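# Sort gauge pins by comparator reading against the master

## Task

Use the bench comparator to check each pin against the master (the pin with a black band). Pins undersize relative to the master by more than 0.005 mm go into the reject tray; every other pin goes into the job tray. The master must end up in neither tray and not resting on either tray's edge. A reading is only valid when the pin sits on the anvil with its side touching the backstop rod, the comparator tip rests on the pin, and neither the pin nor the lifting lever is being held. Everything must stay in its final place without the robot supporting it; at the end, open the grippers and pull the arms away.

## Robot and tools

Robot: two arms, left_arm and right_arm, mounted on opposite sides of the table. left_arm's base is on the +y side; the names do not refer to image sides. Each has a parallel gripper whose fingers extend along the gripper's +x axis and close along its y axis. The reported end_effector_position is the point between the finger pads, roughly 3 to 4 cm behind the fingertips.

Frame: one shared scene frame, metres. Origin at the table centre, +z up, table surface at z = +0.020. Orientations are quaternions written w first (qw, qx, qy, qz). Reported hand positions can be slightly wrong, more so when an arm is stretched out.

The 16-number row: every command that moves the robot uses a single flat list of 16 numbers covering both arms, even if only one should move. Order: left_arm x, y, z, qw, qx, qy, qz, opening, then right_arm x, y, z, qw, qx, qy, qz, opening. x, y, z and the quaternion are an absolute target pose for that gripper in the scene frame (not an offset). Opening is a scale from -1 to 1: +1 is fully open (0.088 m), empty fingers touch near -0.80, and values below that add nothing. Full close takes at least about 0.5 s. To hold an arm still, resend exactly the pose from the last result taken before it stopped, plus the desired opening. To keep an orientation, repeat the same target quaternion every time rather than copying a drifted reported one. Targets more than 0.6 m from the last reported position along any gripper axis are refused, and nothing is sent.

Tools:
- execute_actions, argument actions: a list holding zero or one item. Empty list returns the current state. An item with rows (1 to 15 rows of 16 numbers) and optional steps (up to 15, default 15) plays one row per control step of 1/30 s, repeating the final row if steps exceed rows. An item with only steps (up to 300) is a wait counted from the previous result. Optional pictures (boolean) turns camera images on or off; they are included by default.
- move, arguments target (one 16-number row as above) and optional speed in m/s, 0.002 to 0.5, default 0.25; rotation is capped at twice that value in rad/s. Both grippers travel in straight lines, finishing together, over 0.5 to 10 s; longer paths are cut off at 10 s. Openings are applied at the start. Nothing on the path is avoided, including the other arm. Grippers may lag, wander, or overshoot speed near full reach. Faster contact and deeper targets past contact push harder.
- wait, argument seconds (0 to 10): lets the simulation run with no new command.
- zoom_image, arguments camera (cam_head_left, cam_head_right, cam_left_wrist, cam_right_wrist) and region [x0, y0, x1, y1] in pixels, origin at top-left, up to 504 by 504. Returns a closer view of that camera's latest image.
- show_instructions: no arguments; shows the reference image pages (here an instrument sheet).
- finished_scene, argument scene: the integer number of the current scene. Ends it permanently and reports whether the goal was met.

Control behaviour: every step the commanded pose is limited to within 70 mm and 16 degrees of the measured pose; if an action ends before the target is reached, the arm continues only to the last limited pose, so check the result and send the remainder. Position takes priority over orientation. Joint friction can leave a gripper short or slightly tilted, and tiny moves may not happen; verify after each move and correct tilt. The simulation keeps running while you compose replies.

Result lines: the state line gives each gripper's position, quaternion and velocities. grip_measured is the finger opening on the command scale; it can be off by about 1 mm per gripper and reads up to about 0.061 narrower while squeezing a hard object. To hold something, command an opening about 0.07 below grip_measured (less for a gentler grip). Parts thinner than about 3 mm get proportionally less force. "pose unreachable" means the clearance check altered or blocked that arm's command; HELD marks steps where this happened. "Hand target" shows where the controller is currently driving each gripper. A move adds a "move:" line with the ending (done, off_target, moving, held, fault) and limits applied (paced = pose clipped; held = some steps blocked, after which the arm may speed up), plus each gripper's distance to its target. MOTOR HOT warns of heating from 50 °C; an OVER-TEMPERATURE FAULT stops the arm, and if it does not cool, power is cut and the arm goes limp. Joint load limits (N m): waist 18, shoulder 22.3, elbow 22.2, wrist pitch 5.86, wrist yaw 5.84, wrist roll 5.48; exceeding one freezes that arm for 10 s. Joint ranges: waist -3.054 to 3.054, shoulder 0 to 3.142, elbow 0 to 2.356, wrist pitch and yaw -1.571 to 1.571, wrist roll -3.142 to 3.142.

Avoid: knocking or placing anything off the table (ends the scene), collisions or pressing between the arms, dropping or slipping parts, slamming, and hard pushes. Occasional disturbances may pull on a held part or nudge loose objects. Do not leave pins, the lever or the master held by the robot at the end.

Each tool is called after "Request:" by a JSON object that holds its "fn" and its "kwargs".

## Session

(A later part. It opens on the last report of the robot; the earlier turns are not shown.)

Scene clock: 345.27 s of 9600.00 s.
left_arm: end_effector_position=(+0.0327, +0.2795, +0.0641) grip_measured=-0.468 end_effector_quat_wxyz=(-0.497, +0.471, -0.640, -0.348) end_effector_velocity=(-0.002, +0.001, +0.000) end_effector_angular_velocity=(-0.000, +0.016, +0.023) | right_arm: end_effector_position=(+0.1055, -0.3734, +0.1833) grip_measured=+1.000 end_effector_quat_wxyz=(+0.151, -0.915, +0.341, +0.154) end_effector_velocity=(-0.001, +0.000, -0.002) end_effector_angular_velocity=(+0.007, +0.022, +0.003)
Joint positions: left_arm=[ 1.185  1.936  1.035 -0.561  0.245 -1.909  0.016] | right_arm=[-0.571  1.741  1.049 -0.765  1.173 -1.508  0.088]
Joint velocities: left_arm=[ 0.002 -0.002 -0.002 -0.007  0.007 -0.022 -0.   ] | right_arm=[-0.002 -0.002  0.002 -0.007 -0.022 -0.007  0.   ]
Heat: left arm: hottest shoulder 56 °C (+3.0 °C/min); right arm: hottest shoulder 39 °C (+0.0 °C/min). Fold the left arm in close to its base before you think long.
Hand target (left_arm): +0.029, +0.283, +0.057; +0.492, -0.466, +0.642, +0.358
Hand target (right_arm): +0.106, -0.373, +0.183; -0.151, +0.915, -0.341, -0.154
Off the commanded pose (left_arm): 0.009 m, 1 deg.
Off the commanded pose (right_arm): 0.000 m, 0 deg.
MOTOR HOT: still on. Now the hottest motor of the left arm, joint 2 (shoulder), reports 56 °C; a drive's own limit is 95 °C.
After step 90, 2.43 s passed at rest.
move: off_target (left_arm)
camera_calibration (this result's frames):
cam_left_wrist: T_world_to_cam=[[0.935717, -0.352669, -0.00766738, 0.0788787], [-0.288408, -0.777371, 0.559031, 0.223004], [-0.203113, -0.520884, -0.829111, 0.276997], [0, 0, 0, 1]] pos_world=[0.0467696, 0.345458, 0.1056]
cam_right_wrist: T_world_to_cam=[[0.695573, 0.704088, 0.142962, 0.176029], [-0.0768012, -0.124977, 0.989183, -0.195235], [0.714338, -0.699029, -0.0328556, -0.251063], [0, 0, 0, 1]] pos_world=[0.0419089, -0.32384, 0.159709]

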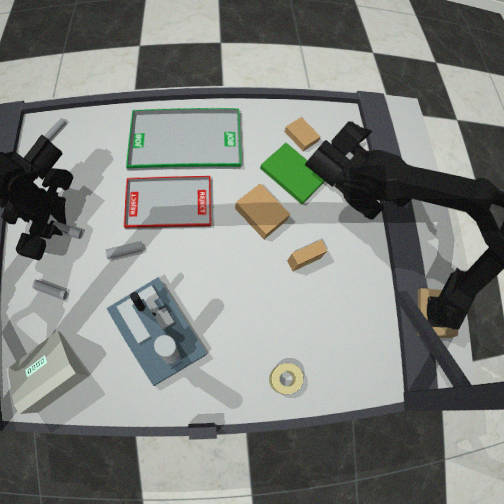

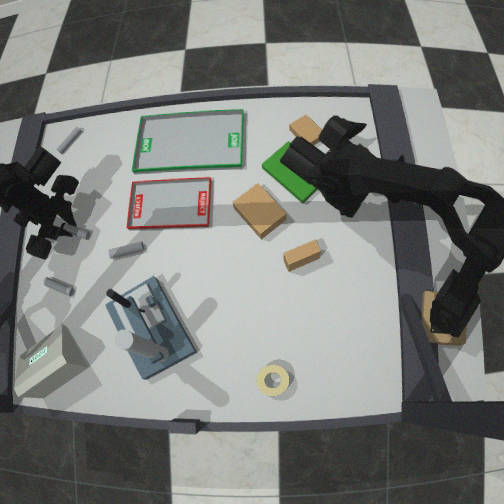

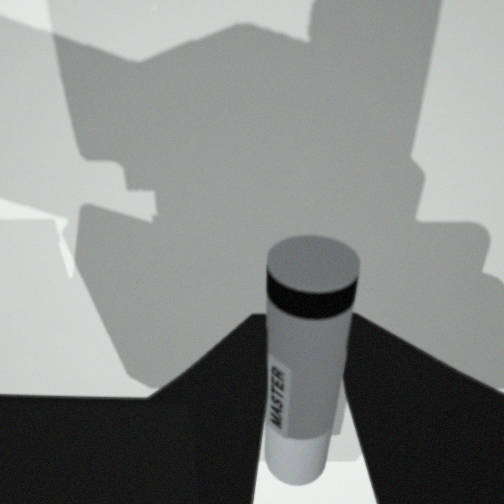

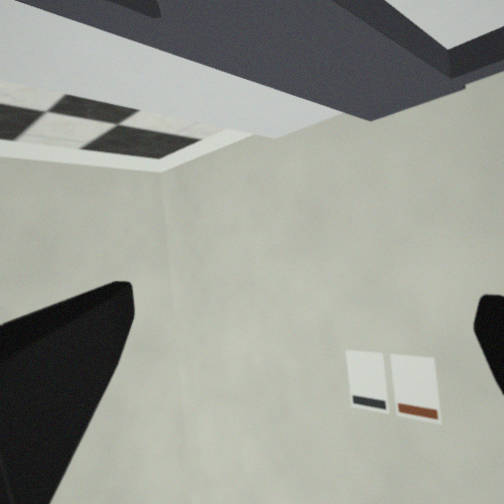

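Request:
{"fn": "execute_actions", "kwargs": {"actions": [{"rows": [[0.029, 0.283, 0.0585, 0.4925, -0.4663, 0.6418, 0.3578, -0.40, 0.1055, -0.3734, 0.1833, 0.151, -0.915, 0.341, 0.154, 1.0],[0.029, 0.283, 0.0585, 0.4925, -0.4663, 0.6418, 0.3578, -0.38, 0.1055, -0.3734, 0.1833, 0.151, -0.915, 0.341, 0.154, 1.0],[0.029, 0.283, 0.0585, 0.4925, -0.4663, 0.6418, 0.3578, -0.36, 0.1055, -0.3734, 0.1833, 0.151, -0.915, 0.341, 0.154, 1.0],[0.029, 0.283, 0.0585, 0.4925, -0.4663, 0.6418, 0.3578, -0.34, 0.1055, -0.3734, 0.1833, 0.151, -0.915, 0.341, 0.154, 1.0],[0.029, 0.283, 0.0585, 0.4925, -0.4663, 0.6418, 0.3578, -0.30, 0.1055, -0.3734, 0.1833, 0.151, -0.915, 0.341, 0.154, 1.0],[0.029, 0.283, 0.0585, 0.4925, -0.4663, 0.6418, 0.3578, -0.20, 0.1055, -0.3734, 0.1833, 0.151, -0.915, 0.341, 0.154, 1.0],[0.029, 0.283, 0.0585, 0.4925, -0.4663, 0.6418, 0.3578, -0.05, 0.1055, -0.3734, 0.1833, 0.151, -0.915, 0.341, 0.154, 1.0]], "steps": 15}]}}

Scene clock: 351.53 s of 9600.00 s.
left_arm: end_effector_position=(+0.0327, +0.2794, +0.0641) grip_measured=-0.072 end_effector_quat_wxyz=(-0.497, +0.471, -0.641, -0.348) end_effector_velocity=(-0.001, -0.001, +0.001) end_effector_angular_velocity=(+0.009, +0.003, +0.015) | right_arm: end_effector_position=(+0.1055, -0.3734, +0.1833) grip_measured=+1.000 end_effector_quat_wxyz=(+0.151, -0.915, +0.341, +0.154) end_effector_velocity=(-0.000, +0.001, -0.003) end_effector_angular_velocity=(+0.004, +0.024, +0.009)
Joint positions: left_arm=[ 1.185  1.936  1.035 -0.561  0.245 -1.909  0.035] | right_arm=[-0.571  1.741  1.049 -0.765  1.173 -1.508  0.088]
Joint velocities: left_arm=[-0.007 -0.002  0.002 -0.007 -0.007 -0.022  0.009] | right_arm=[-0.002 -0.002 -0.002  0.007 -0.022 -0.022  0.   ]
Heat: left arm: hottest shoulder 54 °C (+1.0 °C/min); right arm: hottest shoulder 39 °C (+0.0 °C/min). Fold the left arm in close to its base before you think long.
Hand target (left_arm): +0.029, +0.283, +0.059; +0.493, -0.466, +0.642, +0.358
Hand target (right_arm): +0.106, -0.373, +0.183; -0.151, +0.915, -0.341, -0.154
Off the commanded pose (left_arm): 0.008 m, 1 deg.
Off the commanded pose (right_arm): 0.000 m, 0 deg.
MOTOR HOT: still on. Now the hottest motor of the left arm, joint 2 (shoulder), reports 54 °C; a drive's own limit is 95 °C.
Steps of this call (steps 1 to 90: nothing new was sent; then 2.77 s passed at rest; steps 91 to 105: all 15 steps of this action). Readings (end_effector_position):
91: left_arm (+0.0327, +0.2795, +0.0641) | right_arm (+0.1055, -0.3734, +0.1833)
92: left_arm (+0.0327, +0.2795, +0.0641) | right_arm (+0.1055, -0.3734, +0.1833)
94: left_arm (+0.0327, +0.2795, +0.0641) | right_arm (+0.1055, -0.3734, +0.1833)
98: left_arm (+0.0327, +0.2794, +0.0641) | right_arm (+0.1055, -0.3734, +0.1833)
105: the state above
camera_calibration (this result's frames):
cam_left_wrist: T_world_to_cam=[[0.9357, -0.35271, -0.0077751, 0.078915], [-0.288312, -0.77719, 0.559332, 0.222879], [-0.203325, -0.521126, -0.828907, 0.27704], [0, 0, 0, 1]] pos_world=[0.046747, 0.345426, 0.105591]
cam_right_wrist: T_world_to_cam=[[0.695573, 0.704088, 0.142962, 0.176029], [-0.0768012, -0.124977, 0.989183, -0.195235], [0.714338, -0.699029, -0.0328556, -0.251063], [0, 0, 0, 1]] pos_world=[0.0419089, -0.32384, 0.159709]

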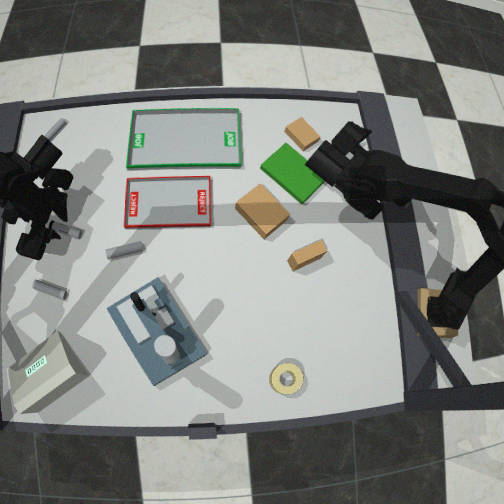

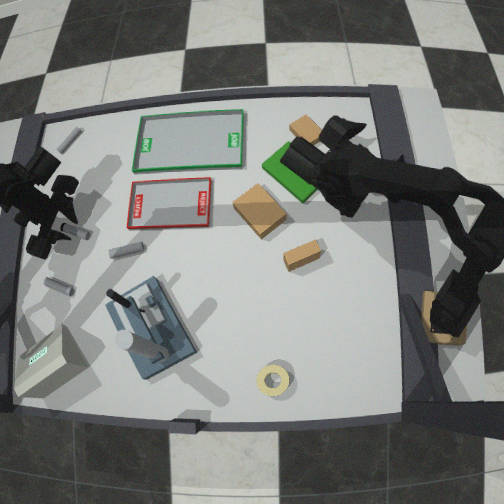

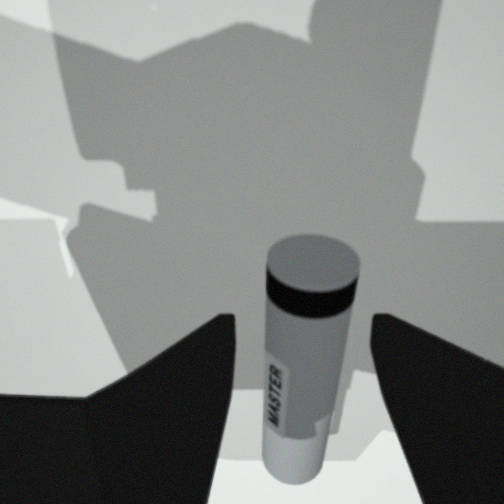

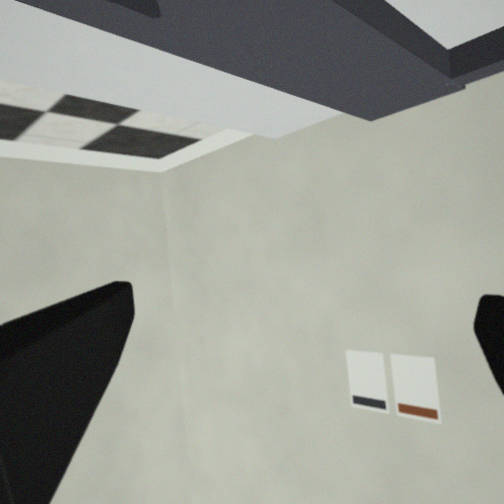

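Request:
{"fn": "move", "kwargs": {"target": [0.036, 0.279, 0.105, 0.4925, -0.4663, 0.6418, 0.3578, 0.15, 0.1055, -0.3734, 0.1833, 0.151, -0.915, 0.341, 0.154, 1.0], "speed": 0.06}}

Request:
{"fn": "move", "kwargs": {"target": [-0.1015, 0.3085, 0.100, 0.4925, -0.4663, 0.6418, 0.3578, -0.05, 0.1055, -0.3734, 0.1833, 0.151, -0.915, 0.341, 0.154, 1.0], "speed": 0.15}}

Scene clock: 356.83 s of 9600.00 s.
left_arm: end_effector_position=(+0.0323, +0.2809, +0.0995) grip_measured=+0.148 end_effector_quat_wxyz=(-0.492, +0.460, -0.643, -0.363) end_effector_velocity=(-0.005, +0.002, +0.001) end_effector_angular_velocity=(+0.017, +0.011, +0.000) | right_arm: end_effector_position=(+0.1055, -0.3734, +0.1833) grip_measured=+1.000 end_effector_quat_wxyz=(+0.151, -0.915, +0.341, +0.154) end_effector_velocity=(-0.001, -0.002, -0.000) end_effector_angular_velocity=(-0.013, +0.021, +0.001)
Joint positions: left_arm=[ 1.188  1.88   1.128 -0.748  0.245 -1.909  0.046] | right_arm=[-0.571  1.741  1.049 -0.765  1.173 -1.508  0.088]
Joint velocities: left_arm=[-0.007 -0.007 -0.002 -0.022 -0.007 -0.007 -0.   ] | right_arm=[-0.002 -0.002  0.002 -0.022 -0.007 -0.007  0.   ]
Heat: left arm: hottest shoulder 53 °C (+1.0 °C/min); right arm: hottest shoulder 39 °C (+0.0 °C/min). Fold the left arm in close to its base before you think long.
Hand target (left_arm): +0.036, +0.279, +0.105; +0.493, -0.466, +0.642, +0.358
Hand target (right_arm): +0.106, -0.373, +0.183; -0.151, +0.915, -0.341, -0.154
Off the commanded pose (left_arm): 0.007 m, 1 deg.
Off the commanded pose (right_arm): 0.000 m, 0 deg.
MOTOR HOT: still on. Now the hottest motor of the left arm, joint 2 (shoulder), reports 53 °C; a drive's own limit is 95 °C.
After step 90, 1.27 s passed at rest.
move: done
camera_calibration (this result's frames):
cam_left_wrist: T_world_to_cam=[[0.935945, -0.349283, -0.0448093, 0.082779], [-0.268765, -0.790745, 0.549989, 0.208258], [-0.227535, -0.502716, -0.833969, 0.303175], [0, 0, 0, 1]] pos_world=[0.0474785, 0.346003, 0.142008]
cam_right_wrist: T_world_to_cam=[[0.695573, 0.704088, 0.142962, 0.176029], [-0.0768012, -0.124977, 0.989183, -0.195235], [0.714338, -0.699029, -0.0328556, -0.251063], [0, 0, 0, 1]] pos_world=[0.0419089, -0.32384, 0.159709]

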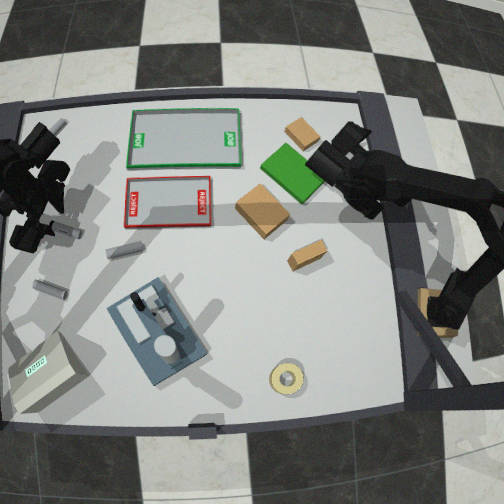

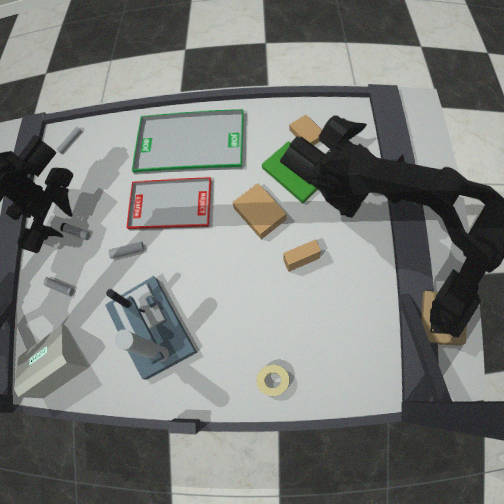

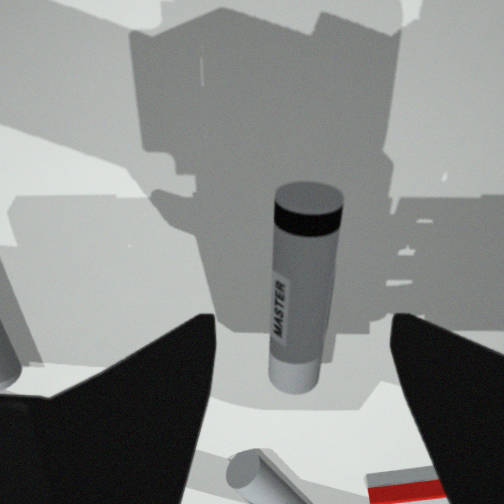

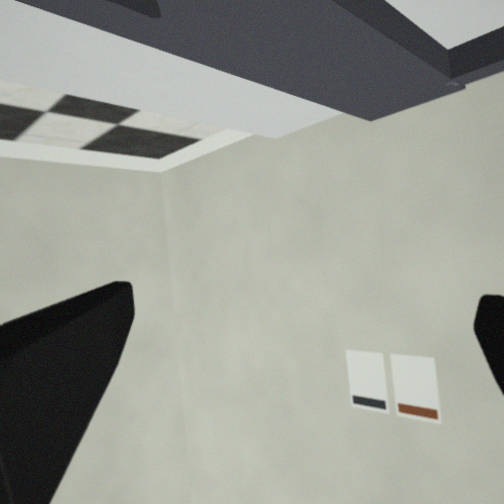

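Scene clock: 358.23 s of 9600.00 s.
left_arm: end_effector_position=(-0.0986, +0.3048, +0.1016) grip_measured=-0.048 end_effector_quat_wxyz=(-0.492, +0.468, -0.643, -0.355) end_effector_velocity=(-0.005, +0.004, -0.000) end_effector_angular_velocity=(+0.020, +0.010, +0.010) | right_arm: end_effector_position=(+0.1055, -0.3734, +0.1833) grip_measured=+1.000 end_effector_quat_wxyz=(+0.151, -0.915, +0.341, +0.154) end_effector_velocity=(+0.001, -0.001, +0.001) end_effector_angular_velocity=(-0.005, -0.006, -0.000)
Joint positions: left_arm=[ 0.907  1.442  0.646 -0.615  0.216 -2.199  0.037] | right_arm=[-0.571  1.741  1.049 -0.765  1.173 -1.508  0.088]
Joint velocities: left_arm=[-0.012 -0.012 -0.007 -0.022 -0.007 -0.022 -0.   ] | right_arm=[-0.002 -0.002 -0.002  0.007  0.007 -0.007  0.   ]
Heat: left arm: hottest shoulder 53 °C (+1.0 °C/min); right arm: hottest shoulder 39 °C (+0.0 °C/min). Fold the left arm in close to its base before you think long.
Hand target (left_arm): -0.101, +0.308, +0.100; +0.492, -0.467, +0.642, +0.357
Hand target (right_arm): +0.106, -0.373, +0.183; -0.151, +0.915, -0.341, -0.154
Off the commanded pose (left_arm): 0.005 m, 0 deg.
Off the commanded pose (right_arm): 0.000 m, 0 deg.
MOTOR HOT: still on. Now the hottest motor of the left arm, joint 2 (shoulder), reports 53 °C; a drive's own limit is 95 °C.
move: done
camera_calibration (this result's frames):
cam_left_wrist: T_world_to_cam=[[0.93705, -0.348255, -0.0256085, 0.211591], [-0.274934, -0.781, 0.560759, 0.186118], [-0.215287, -0.518418, -0.827583, 0.292522], [0, 0, 0, 1]] pos_world=[-0.0841248, 0.370695, 0.143137]
cam_right_wrist: T_world_to_cam=[[0.695573, 0.704088, 0.142962, 0.176029], [-0.0768012, -0.124977, 0.989183, -0.195235], [0.714338, -0.699029, -0.0328556, -0.251063], [0, 0, 0, 1]] pos_world=[0.0419089, -0.32384, 0.159709]

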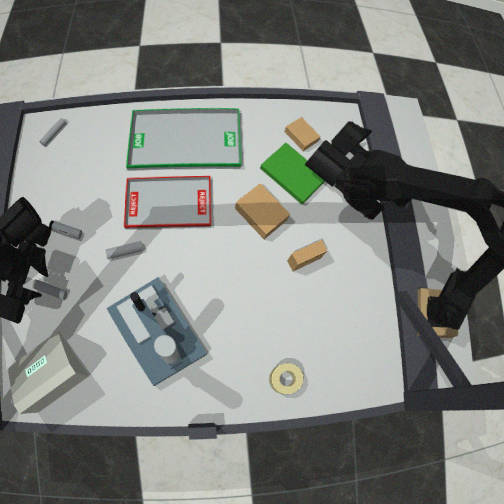

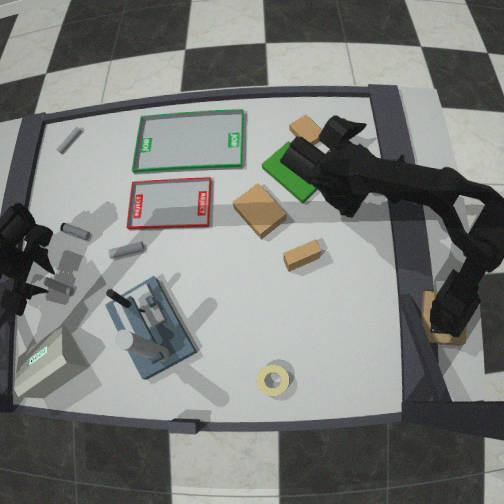

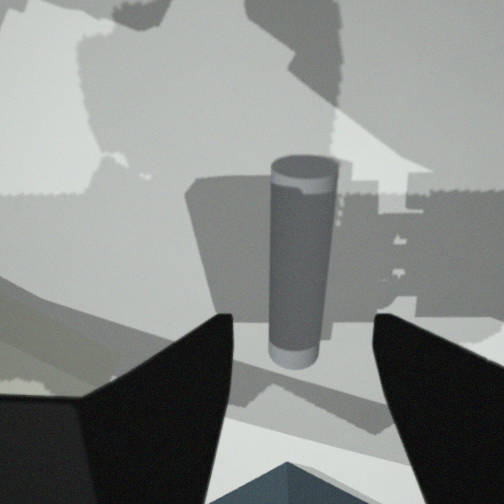

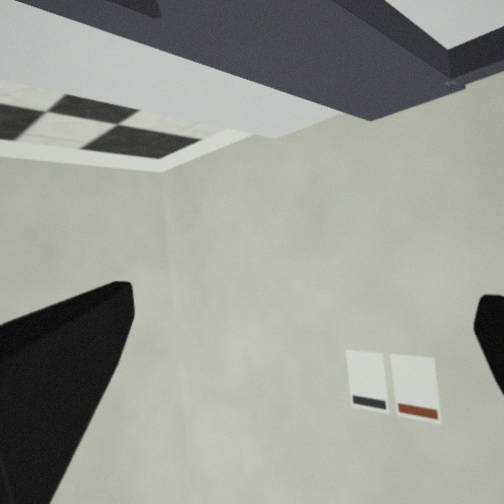

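Request:
{"fn": "execute_actions", "kwargs": {"actions": []}}

Request:
{"fn": "zoom_image", "kwargs": {"camera": "cam_left_wrist", "region": [200, 130, 420, 390]}}

Scene clock: 362.80 s of 9600.00 s.
left_arm: end_effector_position=(-0.0989, +0.3048, +0.1016) grip_measured=-0.048 end_effector_quat_wxyz=(-0.492, +0.468, -0.643, -0.355) end_effector_velocity=(+0.005, -0.001, -0.000) end_effector_angular_velocity=(+0.005, -0.040, +0.006) | right_arm: end_effector_position=(+0.1055, -0.3734, +0.1833) grip_measured=+1.000 end_effector_quat_wxyz=(+0.151, -0.915, +0.341, +0.154) end_effector_velocity=(-0.001, -0.002, -0.001) end_effector_angular_velocity=(-0.006, +0.015, +0.001)
Joint positions: left_arm=[ 0.905  1.441  0.645 -0.615  0.216 -2.2    0.037] | right_arm=[-0.571  1.741  1.049 -0.765  1.173 -1.508  0.088]
Joint velocities: left_arm=[-0.007 -0.002 -0.002  0.022 -0.037 -0.007 -0.   ] | right_arm=[-0.002 -0.002 -0.002 -0.007 -0.007 -0.007  0.   ]
Heat: left arm: hottest shoulder 52 °C (+0.0 °C/min); right arm: hottest shoulder 39 °C (+0.0 °C/min). Fold the left arm in close to its base before you think long.
Hand target (left_arm): -0.101, +0.308, +0.100; +0.492, -0.467, +0.642, +0.357
Hand target (right_arm): +0.106, -0.373, +0.183; -0.151, +0.915, -0.341, -0.154
Off the commanded pose (left_arm): 0.005 m, 0 deg.
Off the commanded pose (right_arm): 0.000 m, 0 deg.
MOTOR HOT: still on. Now the hottest motor of the left arm, joint 2 (shoulder), reports 52 °C; a drive's own limit is 95 °C.
Steps of this call (steps 1 to 90: nothing new was sent; then 1.57 s passed at rest). Readings (end_effector_position):
1: left_arm (-0.0987, +0.3049, +0.1016) | right_arm (+0.1055, -0.3734, +0.1833)
2: left_arm (-0.0987, +0.3048, +0.1016) | right_arm (+0.1055, -0.3734, +0.1833)
4: left_arm (-0.0988, +0.3049, +0.1016) | right_arm (+0.1055, -0.3734, +0.1833)
8: left_arm (-0.0989, +0.3048, +0.1016) | right_arm (+0.1055, -0.3734, +0.1833)
90: the state above
camera_calibration (this result's frames):
cam_left_wrist: T_world_to_cam=[[0.937063, -0.348236, -0.0253863, 0.21185], [-0.275054, -0.781011, 0.560685, 0.18604], [-0.215078, -0.518414, -0.82764, 0.292538], [0, 0, 0, 1]] pos_world=[-0.0844276, 0.37073, 0.143185]
cam_right_wrist: T_world_to_cam=[[0.695573, 0.704088, 0.142962, 0.176029], [-0.0768012, -0.124977, 0.989183, -0.195235], [0.714338, -0.699029, -0.0328556, -0.251063], [0, 0, 0, 1]] pos_world=[0.0419089, -0.32384, 0.159709]

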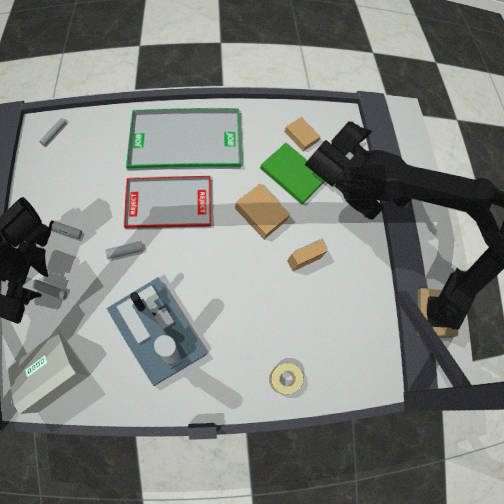

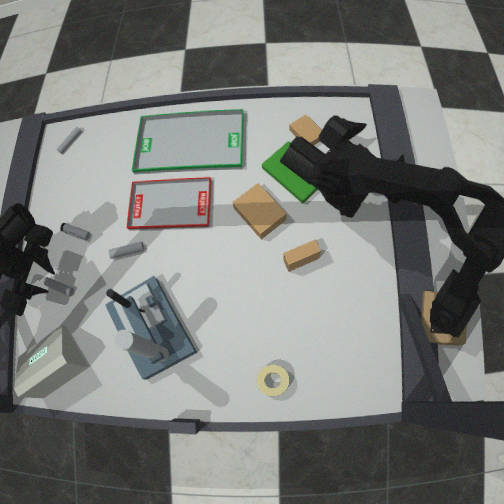

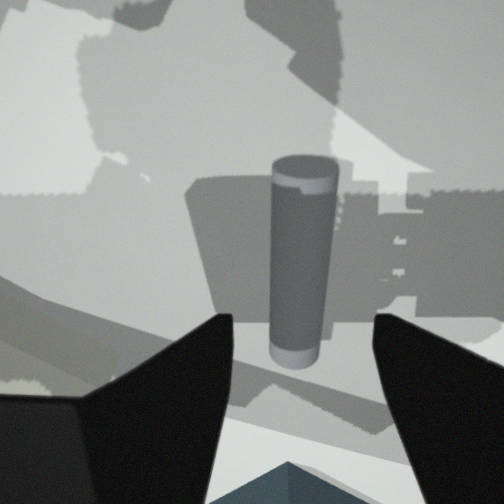

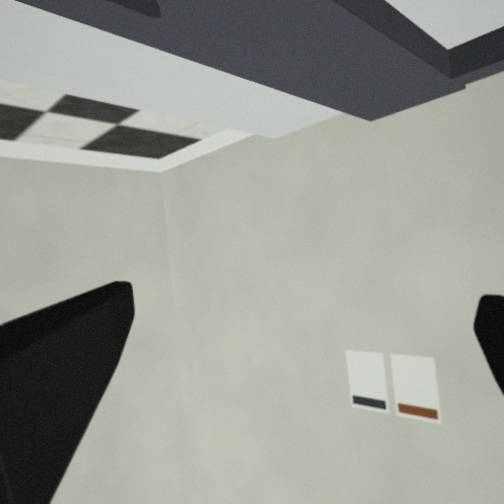

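Region (200, 130, 420, 390) of cam_left_wrist's 504x504 image, scaled by 1.938, with more detail than that image has; it fills the left 426 columns of this view, and the rest is white.

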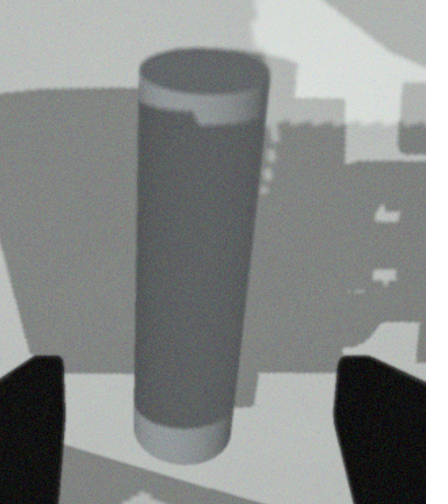

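Request:
{"fn": "move", "kwargs": {"target": [-0.0980, 0.3095, 0.0620, 0.4971, -0.4579, 0.6479, 0.3513, -0.05, 0.1055, -0.3734, 0.1833, 0.151, -0.915, 0.341, 0.154, 1.0], "speed": 0.04}}

Scene clock: 371.60 s of 9600.00 s.
left_arm: end_effector_position=(-0.0947, +0.3047, +0.0672) grip_measured=-0.048 end_effector_quat_wxyz=(-0.498, +0.465, -0.647, -0.344) end_effector_velocity=(-0.003, +0.001, -0.003) end_effector_angular_velocity=(+0.002, +0.012, +0.003) | right_arm: end_effector_position=(+0.1055, -0.3734, +0.1833) grip_measured=+1.000 end_effector_quat_wxyz=(+0.151, -0.915, +0.341, +0.154) end_effector_velocity=(-0.002, -0.000, -0.001) end_effector_angular_velocity=(+0.005, +0.006, +0.000)
Joint positions: left_arm=[ 0.92   1.552  0.572 -0.427  0.218 -2.162  0.037] | right_arm=[-0.571  1.741  1.049 -0.765  1.173 -1.508  0.088]
Joint velocities: left_arm=[-0.002  0.007 -0.007  0.007  0.007 -0.007 -0.   ] | right_arm=[ 0.002 -0.002 -0.002 -0.007 -0.007  0.007  0.   ]
Heat: left arm: hottest shoulder 50 °C (-3.0 °C/min); right arm: hottest shoulder 39 °C (+0.0 °C/min). Fold the left arm in close to its base before you think long.
Hand target (left_arm): -0.098, +0.309, +0.062; +0.497, -0.458, +0.648, +0.351
Hand target (right_arm): +0.106, -0.373, +0.183; -0.151, +0.915, -0.341, -0.154
Off the commanded pose (left_arm): 0.008 m, 1 deg.
Off the commanded pose (right_arm): 0.000 m, 0 deg.
MOTOR HOT: still on. Now the hottest motor of the left arm, joint 2 (shoulder), reports 50 °C; a drive's own limit is 95 °C.
After step 90, 4.47 s passed at rest.
move: done
camera_calibration (this result's frames):
cam_left_wrist: T_world_to_cam=[[0.929309, -0.369097, -0.012348, 0.211736], [-0.29847, -0.770335, 0.563471, 0.200723], [-0.217487, -0.519953, -0.826044, 0.264945], [0, 0, 0, 1]] pos_world=[-0.0792361, 0.370534, 0.108369]
cam_right_wrist: T_world_to_cam=[[0.695573, 0.704088, 0.142962, 0.176029], [-0.0768012, -0.124977, 0.989183, -0.195235], [0.714338, -0.699029, -0.0328556, -0.251063], [0, 0, 0, 1]] pos_world=[0.0419089, -0.32384, 0.159709]

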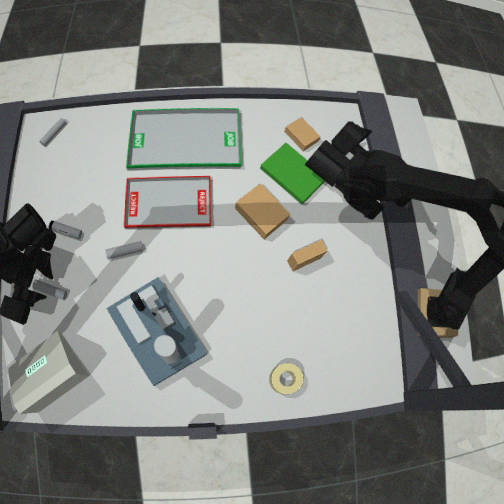

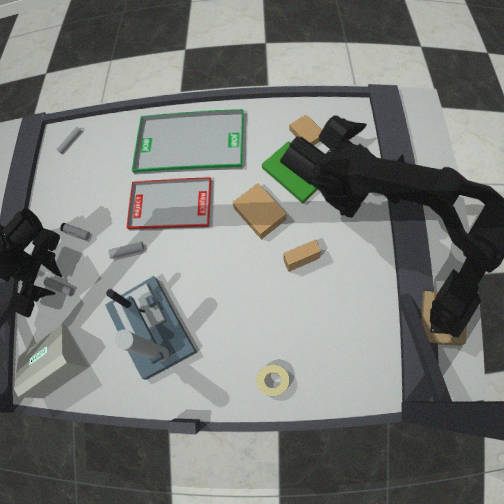

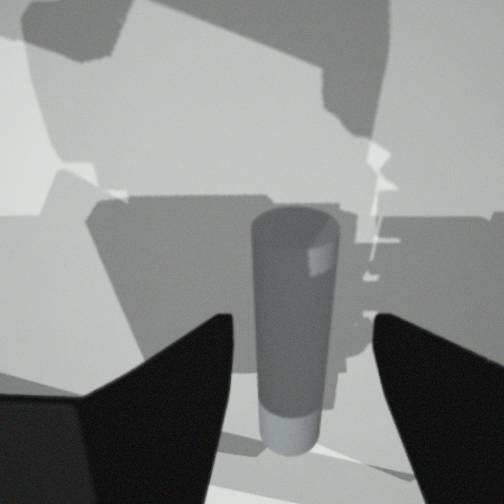

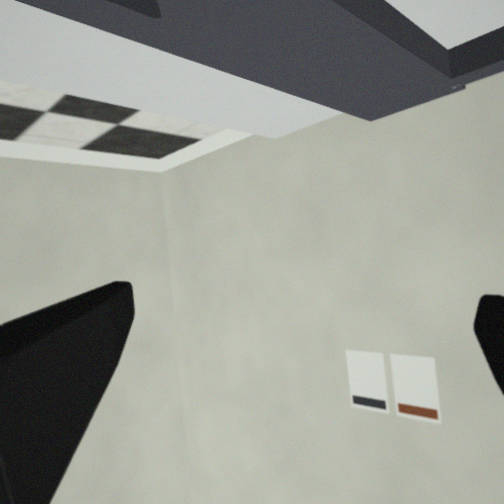

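Request:
{"fn": "move", "kwargs": {"target": [-0.0995, 0.3133, 0.0556, 0.4971, -0.4579, 0.6479, 0.3513, -0.05, 0.1055, -0.3734, 0.1833, 0.151, -0.915, 0.341, 0.154, 1.0], "speed": 0.012}}

Scene clock: 376.17 s of 9600.00 s.
left_arm: end_effector_position=(-0.0964, +0.3085, +0.0605) grip_measured=-0.048 end_effector_quat_wxyz=(-0.498, +0.464, -0.647, -0.344) end_effector_velocity=(-0.001, -0.001, -0.001) end_effector_angular_velocity=(-0.006, +0.006, +0.003) | right_arm: end_effector_position=(+0.1055, -0.3734, +0.1833) grip_measured=+1.000 end_effector_quat_wxyz=(+0.151, -0.915, +0.341, +0.154) end_effector_velocity=(-0.002, -0.003, -0.001) end_effector_angular_velocity=(-0.006, +0.016, -0.004)
Joint positions: left_arm=[ 0.925  1.561  0.545 -0.393  0.218 -2.156  0.037] | right_arm=[-0.571  1.741  1.049 -0.765  1.173 -1.508  0.088]
Joint velocities: left_arm=[-0.002  0.002 -0.002  0.007  0.007 -0.007  0.   ] | right_arm=[-0.002 -0.002 -0.002 -0.022 -0.007  0.007  0.   ]
Heat: left arm: hottest shoulder 49 °C (-5.0 °C/min); right arm: hottest shoulder 39 °C (+0.0 °C/min). Fold the left arm in close to its base before you think long.
Hand target (left_arm): -0.100, +0.313, +0.056; +0.497, -0.458, +0.648, +0.351
Hand target (right_arm): +0.106, -0.373, +0.183; -0.151, +0.915, -0.341, -0.154
Off the commanded pose (left_arm): 0.008 m, 1 deg.
Off the commanded pose (right_arm): 0.000 m, 0 deg.
MOTOR HOT: still on. Now the hottest motor of the left arm, joint 2 (shoulder), reports 49 °C; a drive's own limit is 95 °C.
After step 90, 0.10 s passed at rest.
move: done
camera_calibration (this result's frames):
cam_left_wrist: T_world_to_cam=[[0.929055, -0.369718, -0.0128453, 0.214856], [-0.29883, -0.770486, 0.563074, 0.206999], [-0.218076, -0.519288, -0.826307, 0.260862], [0, 0, 0, 1]] pos_world=[-0.0808679, 0.374388, 0.101756]
cam_right_wrist: T_world_to_cam=[[0.695573, 0.704088, 0.142962, 0.176029], [-0.0768012, -0.124977, 0.989183, -0.195235], [0.714338, -0.699029, -0.0328556, -0.251063], [0, 0, 0, 1]] pos_world=[0.0419089, -0.32384, 0.159709]

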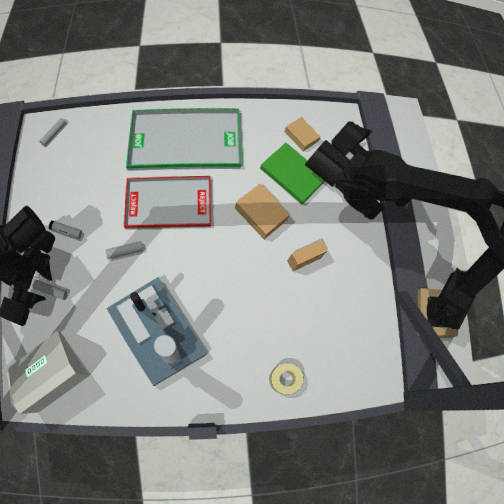

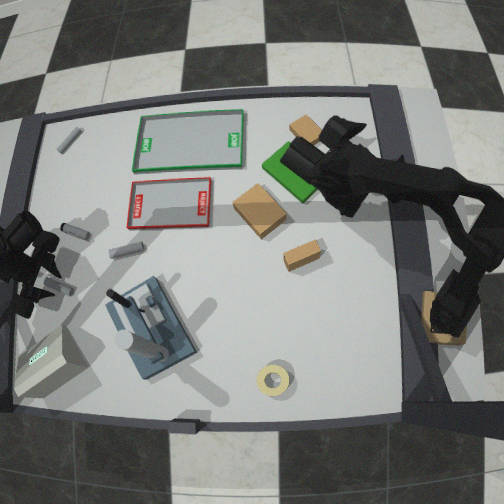

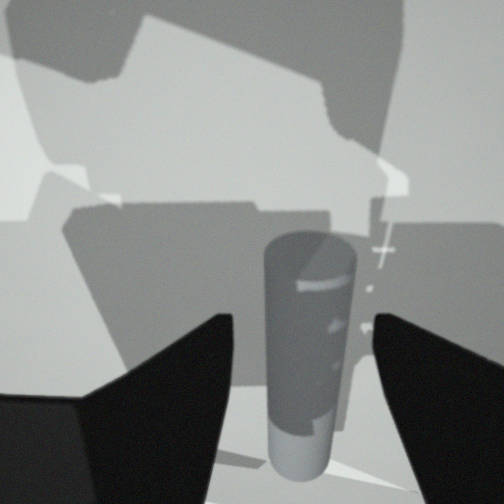

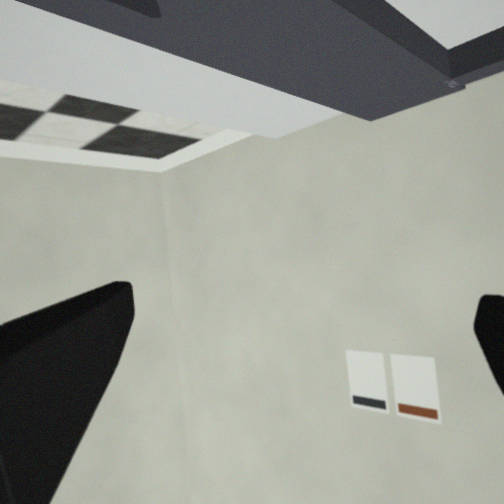

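Well aligned. Closing gradually.

Request:
{"fn": "execute_actions", "kwargs": {"actions": [{"rows": [[-0.0995, 0.3133, 0.0556, 0.4971, -0.4579, 0.6479, 0.3513, -0.33, 0.1055, -0.3734, 0.1833, 0.151, -0.915, 0.341, 0.154, 1.0],[-0.0995, 0.3133, 0.0556, 0.4971, -0.4579, 0.6479, 0.3513, -0.33, 0.1055, -0.3734, 0.1833, 0.151, -0.915, 0.341, 0.154, 1.0],[-0.0995, 0.3133, 0.0556, 0.4971, -0.4579, 0.6479, 0.3513, -0.33, 0.1055, -0.3734, 0.1833, 0.151, -0.915, 0.341, 0.154, 1.0],[-0.0995, 0.3133, 0.0556, 0.4971, -0.4579, 0.6479, 0.3513, -0.35, 0.1055, -0.3734, 0.1833, 0.151, -0.915, 0.341, 0.154, 1.0],[-0.0995, 0.3133, 0.0556, 0.4971, -0.4579, 0.6479, 0.3513, -0.37, 0.1055, -0.3734, 0.1833, 0.151, -0.915, 0.341, 0.154, 1.0],[-0.0995, 0.3133, 0.0556, 0.4971, -0.4579, 0.6479, 0.3513, -0.39, 0.1055, -0.3734, 0.1833, 0.151, -0.915, 0.341, 0.154, 1.0],[-0.0995, 0.3133, 0.0556, 0.4971, -0.4579, 0.6479, 0.3513, -0.41, 0.1055, -0.3734, 0.1833, 0.151, -0.915, 0.341, 0.154, 1.0],[-0.0995, 0.3133, 0.0556, 0.4971, -0.4579, 0.6479, 0.3513, -0.44, 0.1055, -0.3734, 0.1833, 0.151, -0.915, 0.341, 0.154, 1.0],[-0.0995, 0.3133, 0.0556, 0.4971, -0.4579, 0.6479, 0.3513, -0.48, 0.1055, -0.3734, 0.1833, 0.151, -0.915, 0.341, 0.154, 1.0],[-0.0995, 0.3133, 0.0556, 0.4971, -0.4579, 0.6479, 0.3513, -0.52, 0.1055, -0.3734, 0.1833, 0.151, -0.915, 0.341, 0.154, 1.0],[-0.0995, 0.3133, 0.0556, 0.4971, -0.4579, 0.6479, 0.3513, -0.57, 0.1055, -0.3734, 0.1833, 0.151, -0.915, 0.341, 0.154, 1.0]], "steps": 15}], "pictures": false}}

Request:
{"fn": "move", "kwargs": {"target": [-0.095, 0.300, 0.125, 0.4971, -0.4579, 0.6479, 0.3513, -0.57, 0.1055, -0.3734, 0.1833, 0.151, -0.915, 0.341, 0.154, 1.0], "speed": 0.07}}

Scene clock: 386.30 s of 9600.00 s.
left_arm: end_effector_position=(-0.0963, +0.3085, +0.0604) grip_measured=-0.470 end_effector_quat_wxyz=(-0.497, +0.464, -0.647, -0.344) end_effector_velocity=(-0.001, +0.002, -0.000) end_effector_angular_velocity=(+0.011, +0.001, +0.006) | right_arm: end_effector_position=(+0.1055, -0.3734, +0.1833) grip_measured=+1.000 end_effector_quat_wxyz=(+0.151, -0.915, +0.341, +0.154) end_effector_velocity=(-0.002, -0.003, -0.001) end_effector_angular_velocity=(-0.017, +0.024, +0.001)
Joint positions: left_arm=[ 0.926  1.561  0.545 -0.391  0.219 -2.156  0.016] | right_arm=[-0.571  1.741  1.049 -0.765  1.173 -1.508  0.088]
Joint velocities: left_arm=[-0.002 -0.002 -0.002 -0.007 -0.007 -0.007 -0.   ] | right_arm=[-0.002 -0.002 -0.002 -0.022 -0.007 -0.007  0.   ]
Heat: left arm: hottest shoulder 47 °C (-10.2 °C/min); right arm: hottest shoulder 39 °C (+0.0 °C/min).
Hand target (left_arm): -0.100, +0.313, +0.056; +0.497, -0.458, +0.648, +0.351
Hand target (right_arm): +0.106, -0.373, +0.183; -0.151, +0.915, -0.341, -0.154
Off the commanded pose (left_arm): 0.008 m, 1 deg.
Off the commanded pose (right_arm): 0.000 m, 0 deg.
MOTOR HOT: cleared. Now the hottest motor of the left arm, joint 2 (shoulder), reports 47 °C.
Steps of this call (steps 1 to 90: nothing new was sent; then 6.63 s passed at rest; steps 91 to 105: all 15 steps of this action). Readings (end_effector_position):
91: left_arm (-0.0963, +0.3085, +0.0605) | right_arm (+0.1055, -0.3734, +0.1833)
92: left_arm (-0.0962, +0.3085, +0.0605) | right_arm (+0.1055, -0.3734, +0.1833)
94: left_arm (-0.0963, +0.3086, +0.0604) | right_arm (+0.1055, -0.3734, +0.1833)
98: left_arm (-0.0963, +0.3086, +0.0604) | right_arm (+0.1055, -0.3734, +0.1833)
105: the state above

Scene clock: 387.83 s of 9600.00 s.
left_arm: end_effector_position=(-0.0980, +0.3052, +0.1186) grip_measured=-0.470 end_effector_quat_wxyz=(-0.497, +0.450, -0.648, -0.360) end_effector_velocity=(-0.001, +0.004, -0.001) end_effector_angular_velocity=(+0.033, +0.001, +0.017) | right_arm: end_effector_position=(+0.1055, -0.3734, +0.1833) grip_measured=+1.000 end_effector_quat_wxyz=(+0.151, -0.915, +0.341, +0.154) end_effector_velocity=(-0.002, -0.003, -0.001) end_effector_angular_velocity=(-0.006, +0.016, -0.004)
Joint positions: left_arm=[ 0.91   1.432  0.72  -0.735  0.218 -2.169  0.016] | right_arm=[-0.571  1.741  1.049 -0.765  1.173 -1.508  0.088]
Joint velocities: left_arm=[-0.007  0.002  0.002 -0.022 -0.022 -0.022 -0.   ] | right_arm=[-0.002 -0.002 -0.002 -0.022 -0.007  0.007  0.   ]
Heat: left arm: hottest shoulder 47 °C (-11.1 °C/min); right arm: hottest shoulder 39 °C (+0.0 °C/min).
Hand target (left_arm): -0.095, +0.301, +0.125; +0.497, -0.458, +0.648, +0.351
Hand target (right_arm): +0.106, -0.373, +0.183; -0.151, +0.915, -0.341, -0.154
Off the commanded pose (left_arm): 0.009 m, 1 deg.
Off the commanded pose (right_arm): 0.000 m, 0 deg.
move: off_target (left_arm)
camera_calibration (this result's frames):
cam_left_wrist: T_world_to_cam=[[0.927259, -0.371098, -0.0497757, 0.220505], [-0.286113, -0.788026, 0.545119, 0.179927], [-0.241517, -0.491225, -0.83688, 0.29714], [0, 0, 0, 1]] pos_world=[-0.0812212, 0.369579, 0.161565]
cam_right_wrist: T_world_to_cam=[[0.695573, 0.704088, 0.142962, 0.176029], [-0.0768012, -0.124977, 0.989183, -0.195235], [0.714338, -0.699029, -0.0328556, -0.251063], [0, 0, 0, 1]] pos_world=[0.0419089, -0.32384, 0.159709]

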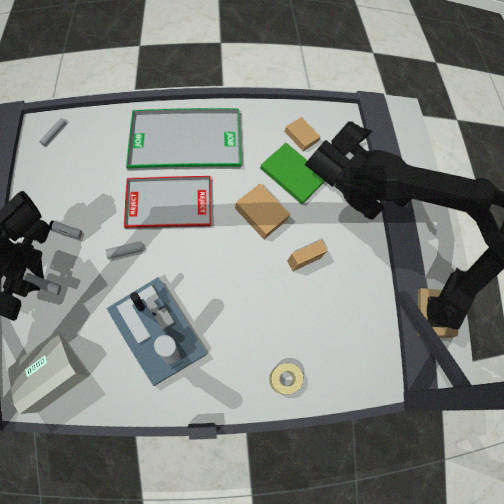

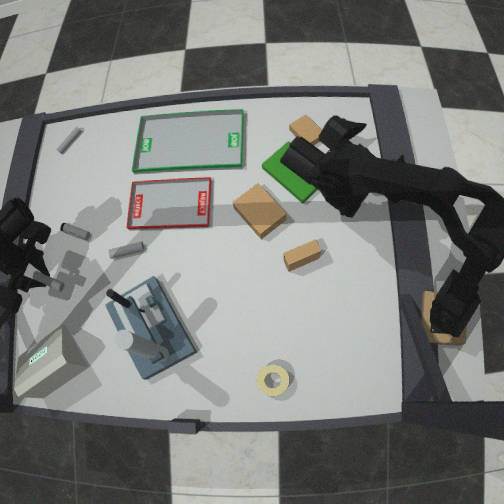

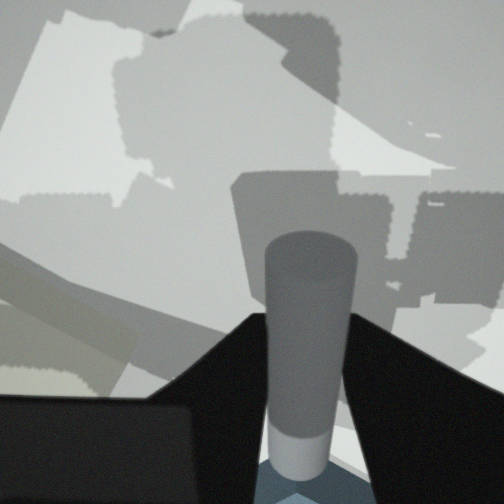

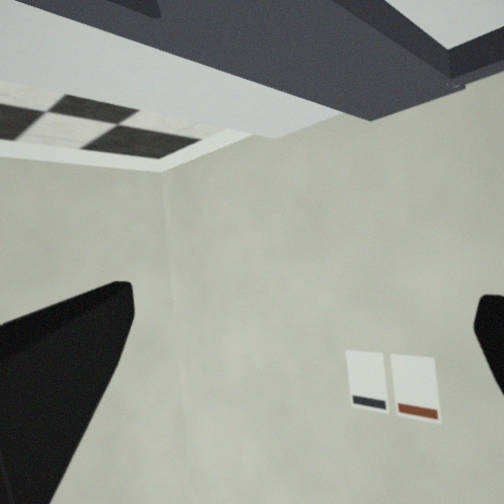

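Request:
{"fn": "move", "kwargs": {"target": [-0.1425, 0.1445, 0.1165, 0.5919, -0.1852, 0.7714, 0.1421, -0.57, 0.1055, -0.3734, 0.1833, 0.151, -0.915, 0.341, 0.154, 1.0], "speed": 0.18}}

Scene clock: 398.63 s of 9600.00 s.
left_arm: end_effector_position=(-0.1415, +0.1480, +0.1177) grip_measured=-0.470 end_effector_quat_wxyz=(-0.593, +0.189, -0.769, -0.144) end_effector_velocity=(+0.003, -0.001, +0.000) end_effector_angular_velocity=(+0.016, -0.018, -0.008) | right_arm: end_effector_position=(+0.1055, -0.3734, +0.1833) grip_measured=+1.000 end_effector_quat_wxyz=(+0.151, -0.915, +0.341, +0.154) end_effector_velocity=(-0.002, -0.002, +0.002) end_effector_angular_velocity=(-0.023, +0.010, +0.004)
Joint positions: left_arm=[ 0.56   1.98   1.348 -0.889  0.253 -1.76   0.016] | right_arm=[-0.571  1.741  1.049 -0.765  1.173 -1.508  0.088]
Joint velocities: left_arm=[-0.002  0.012  0.022 -0.022 -0.022  0.007  0.   ] | right_arm=[ 0.002 -0.007 -0.002 -0.022  0.007 -0.007  0.   ]
Heat: left arm: hottest shoulder 47 °C (-11.1 °C/min); right arm: hottest shoulder 39 °C (+0.0 °C/min).
Hand target (left_arm): -0.142, +0.144, +0.117; +0.592, -0.186, +0.771, +0.141
Hand target (right_arm): +0.106, -0.373, +0.183; -0.151, +0.915, -0.341, -0.154
Off the commanded pose (left_arm): 0.004 m, 1 deg.
Off the commanded pose (right_arm): 0.000 m, 0 deg.
After step 90, 5.30 s passed at rest.
move: done
camera_calibration (this result's frames):
cam_left_wrist: T_world_to_cam=[[0.425881, -0.904348, -0.0279173, 0.207861], [-0.747392, -0.369021, 0.552474, -0.08401], [-0.509931, -0.214423, -0.833062, 0.129255], [0, 0, 0, 1]] pos_world=[-0.0854012, 0.184692, 0.159894]
cam_right_wrist: T_world_to_cam=[[0.695573, 0.704088, 0.142962, 0.176029], [-0.0768012, -0.124977, 0.989183, -0.195235], [0.714338, -0.699029, -0.0328556, -0.251063], [0, 0, 0, 1]] pos_world=[0.0419089, -0.32384, 0.159709]

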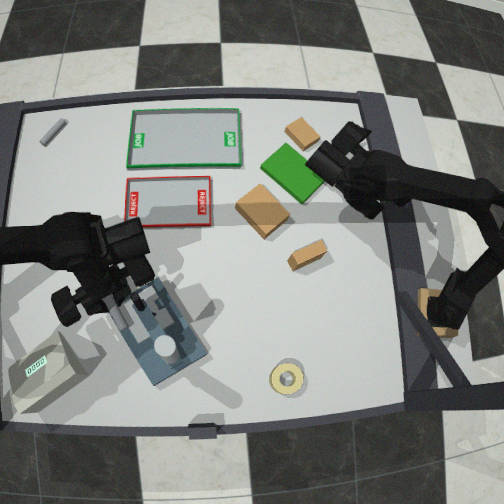

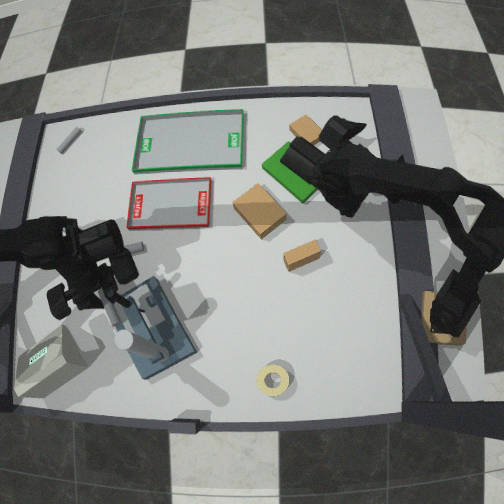

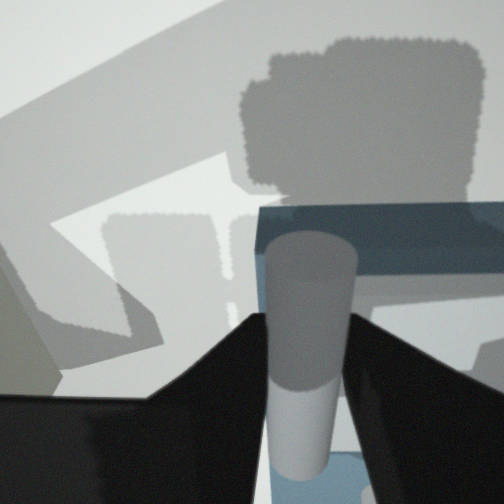

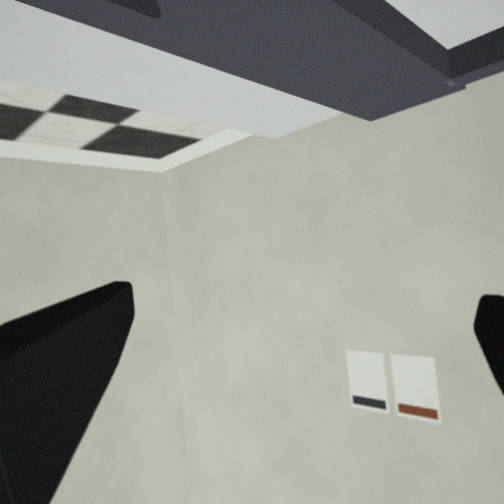

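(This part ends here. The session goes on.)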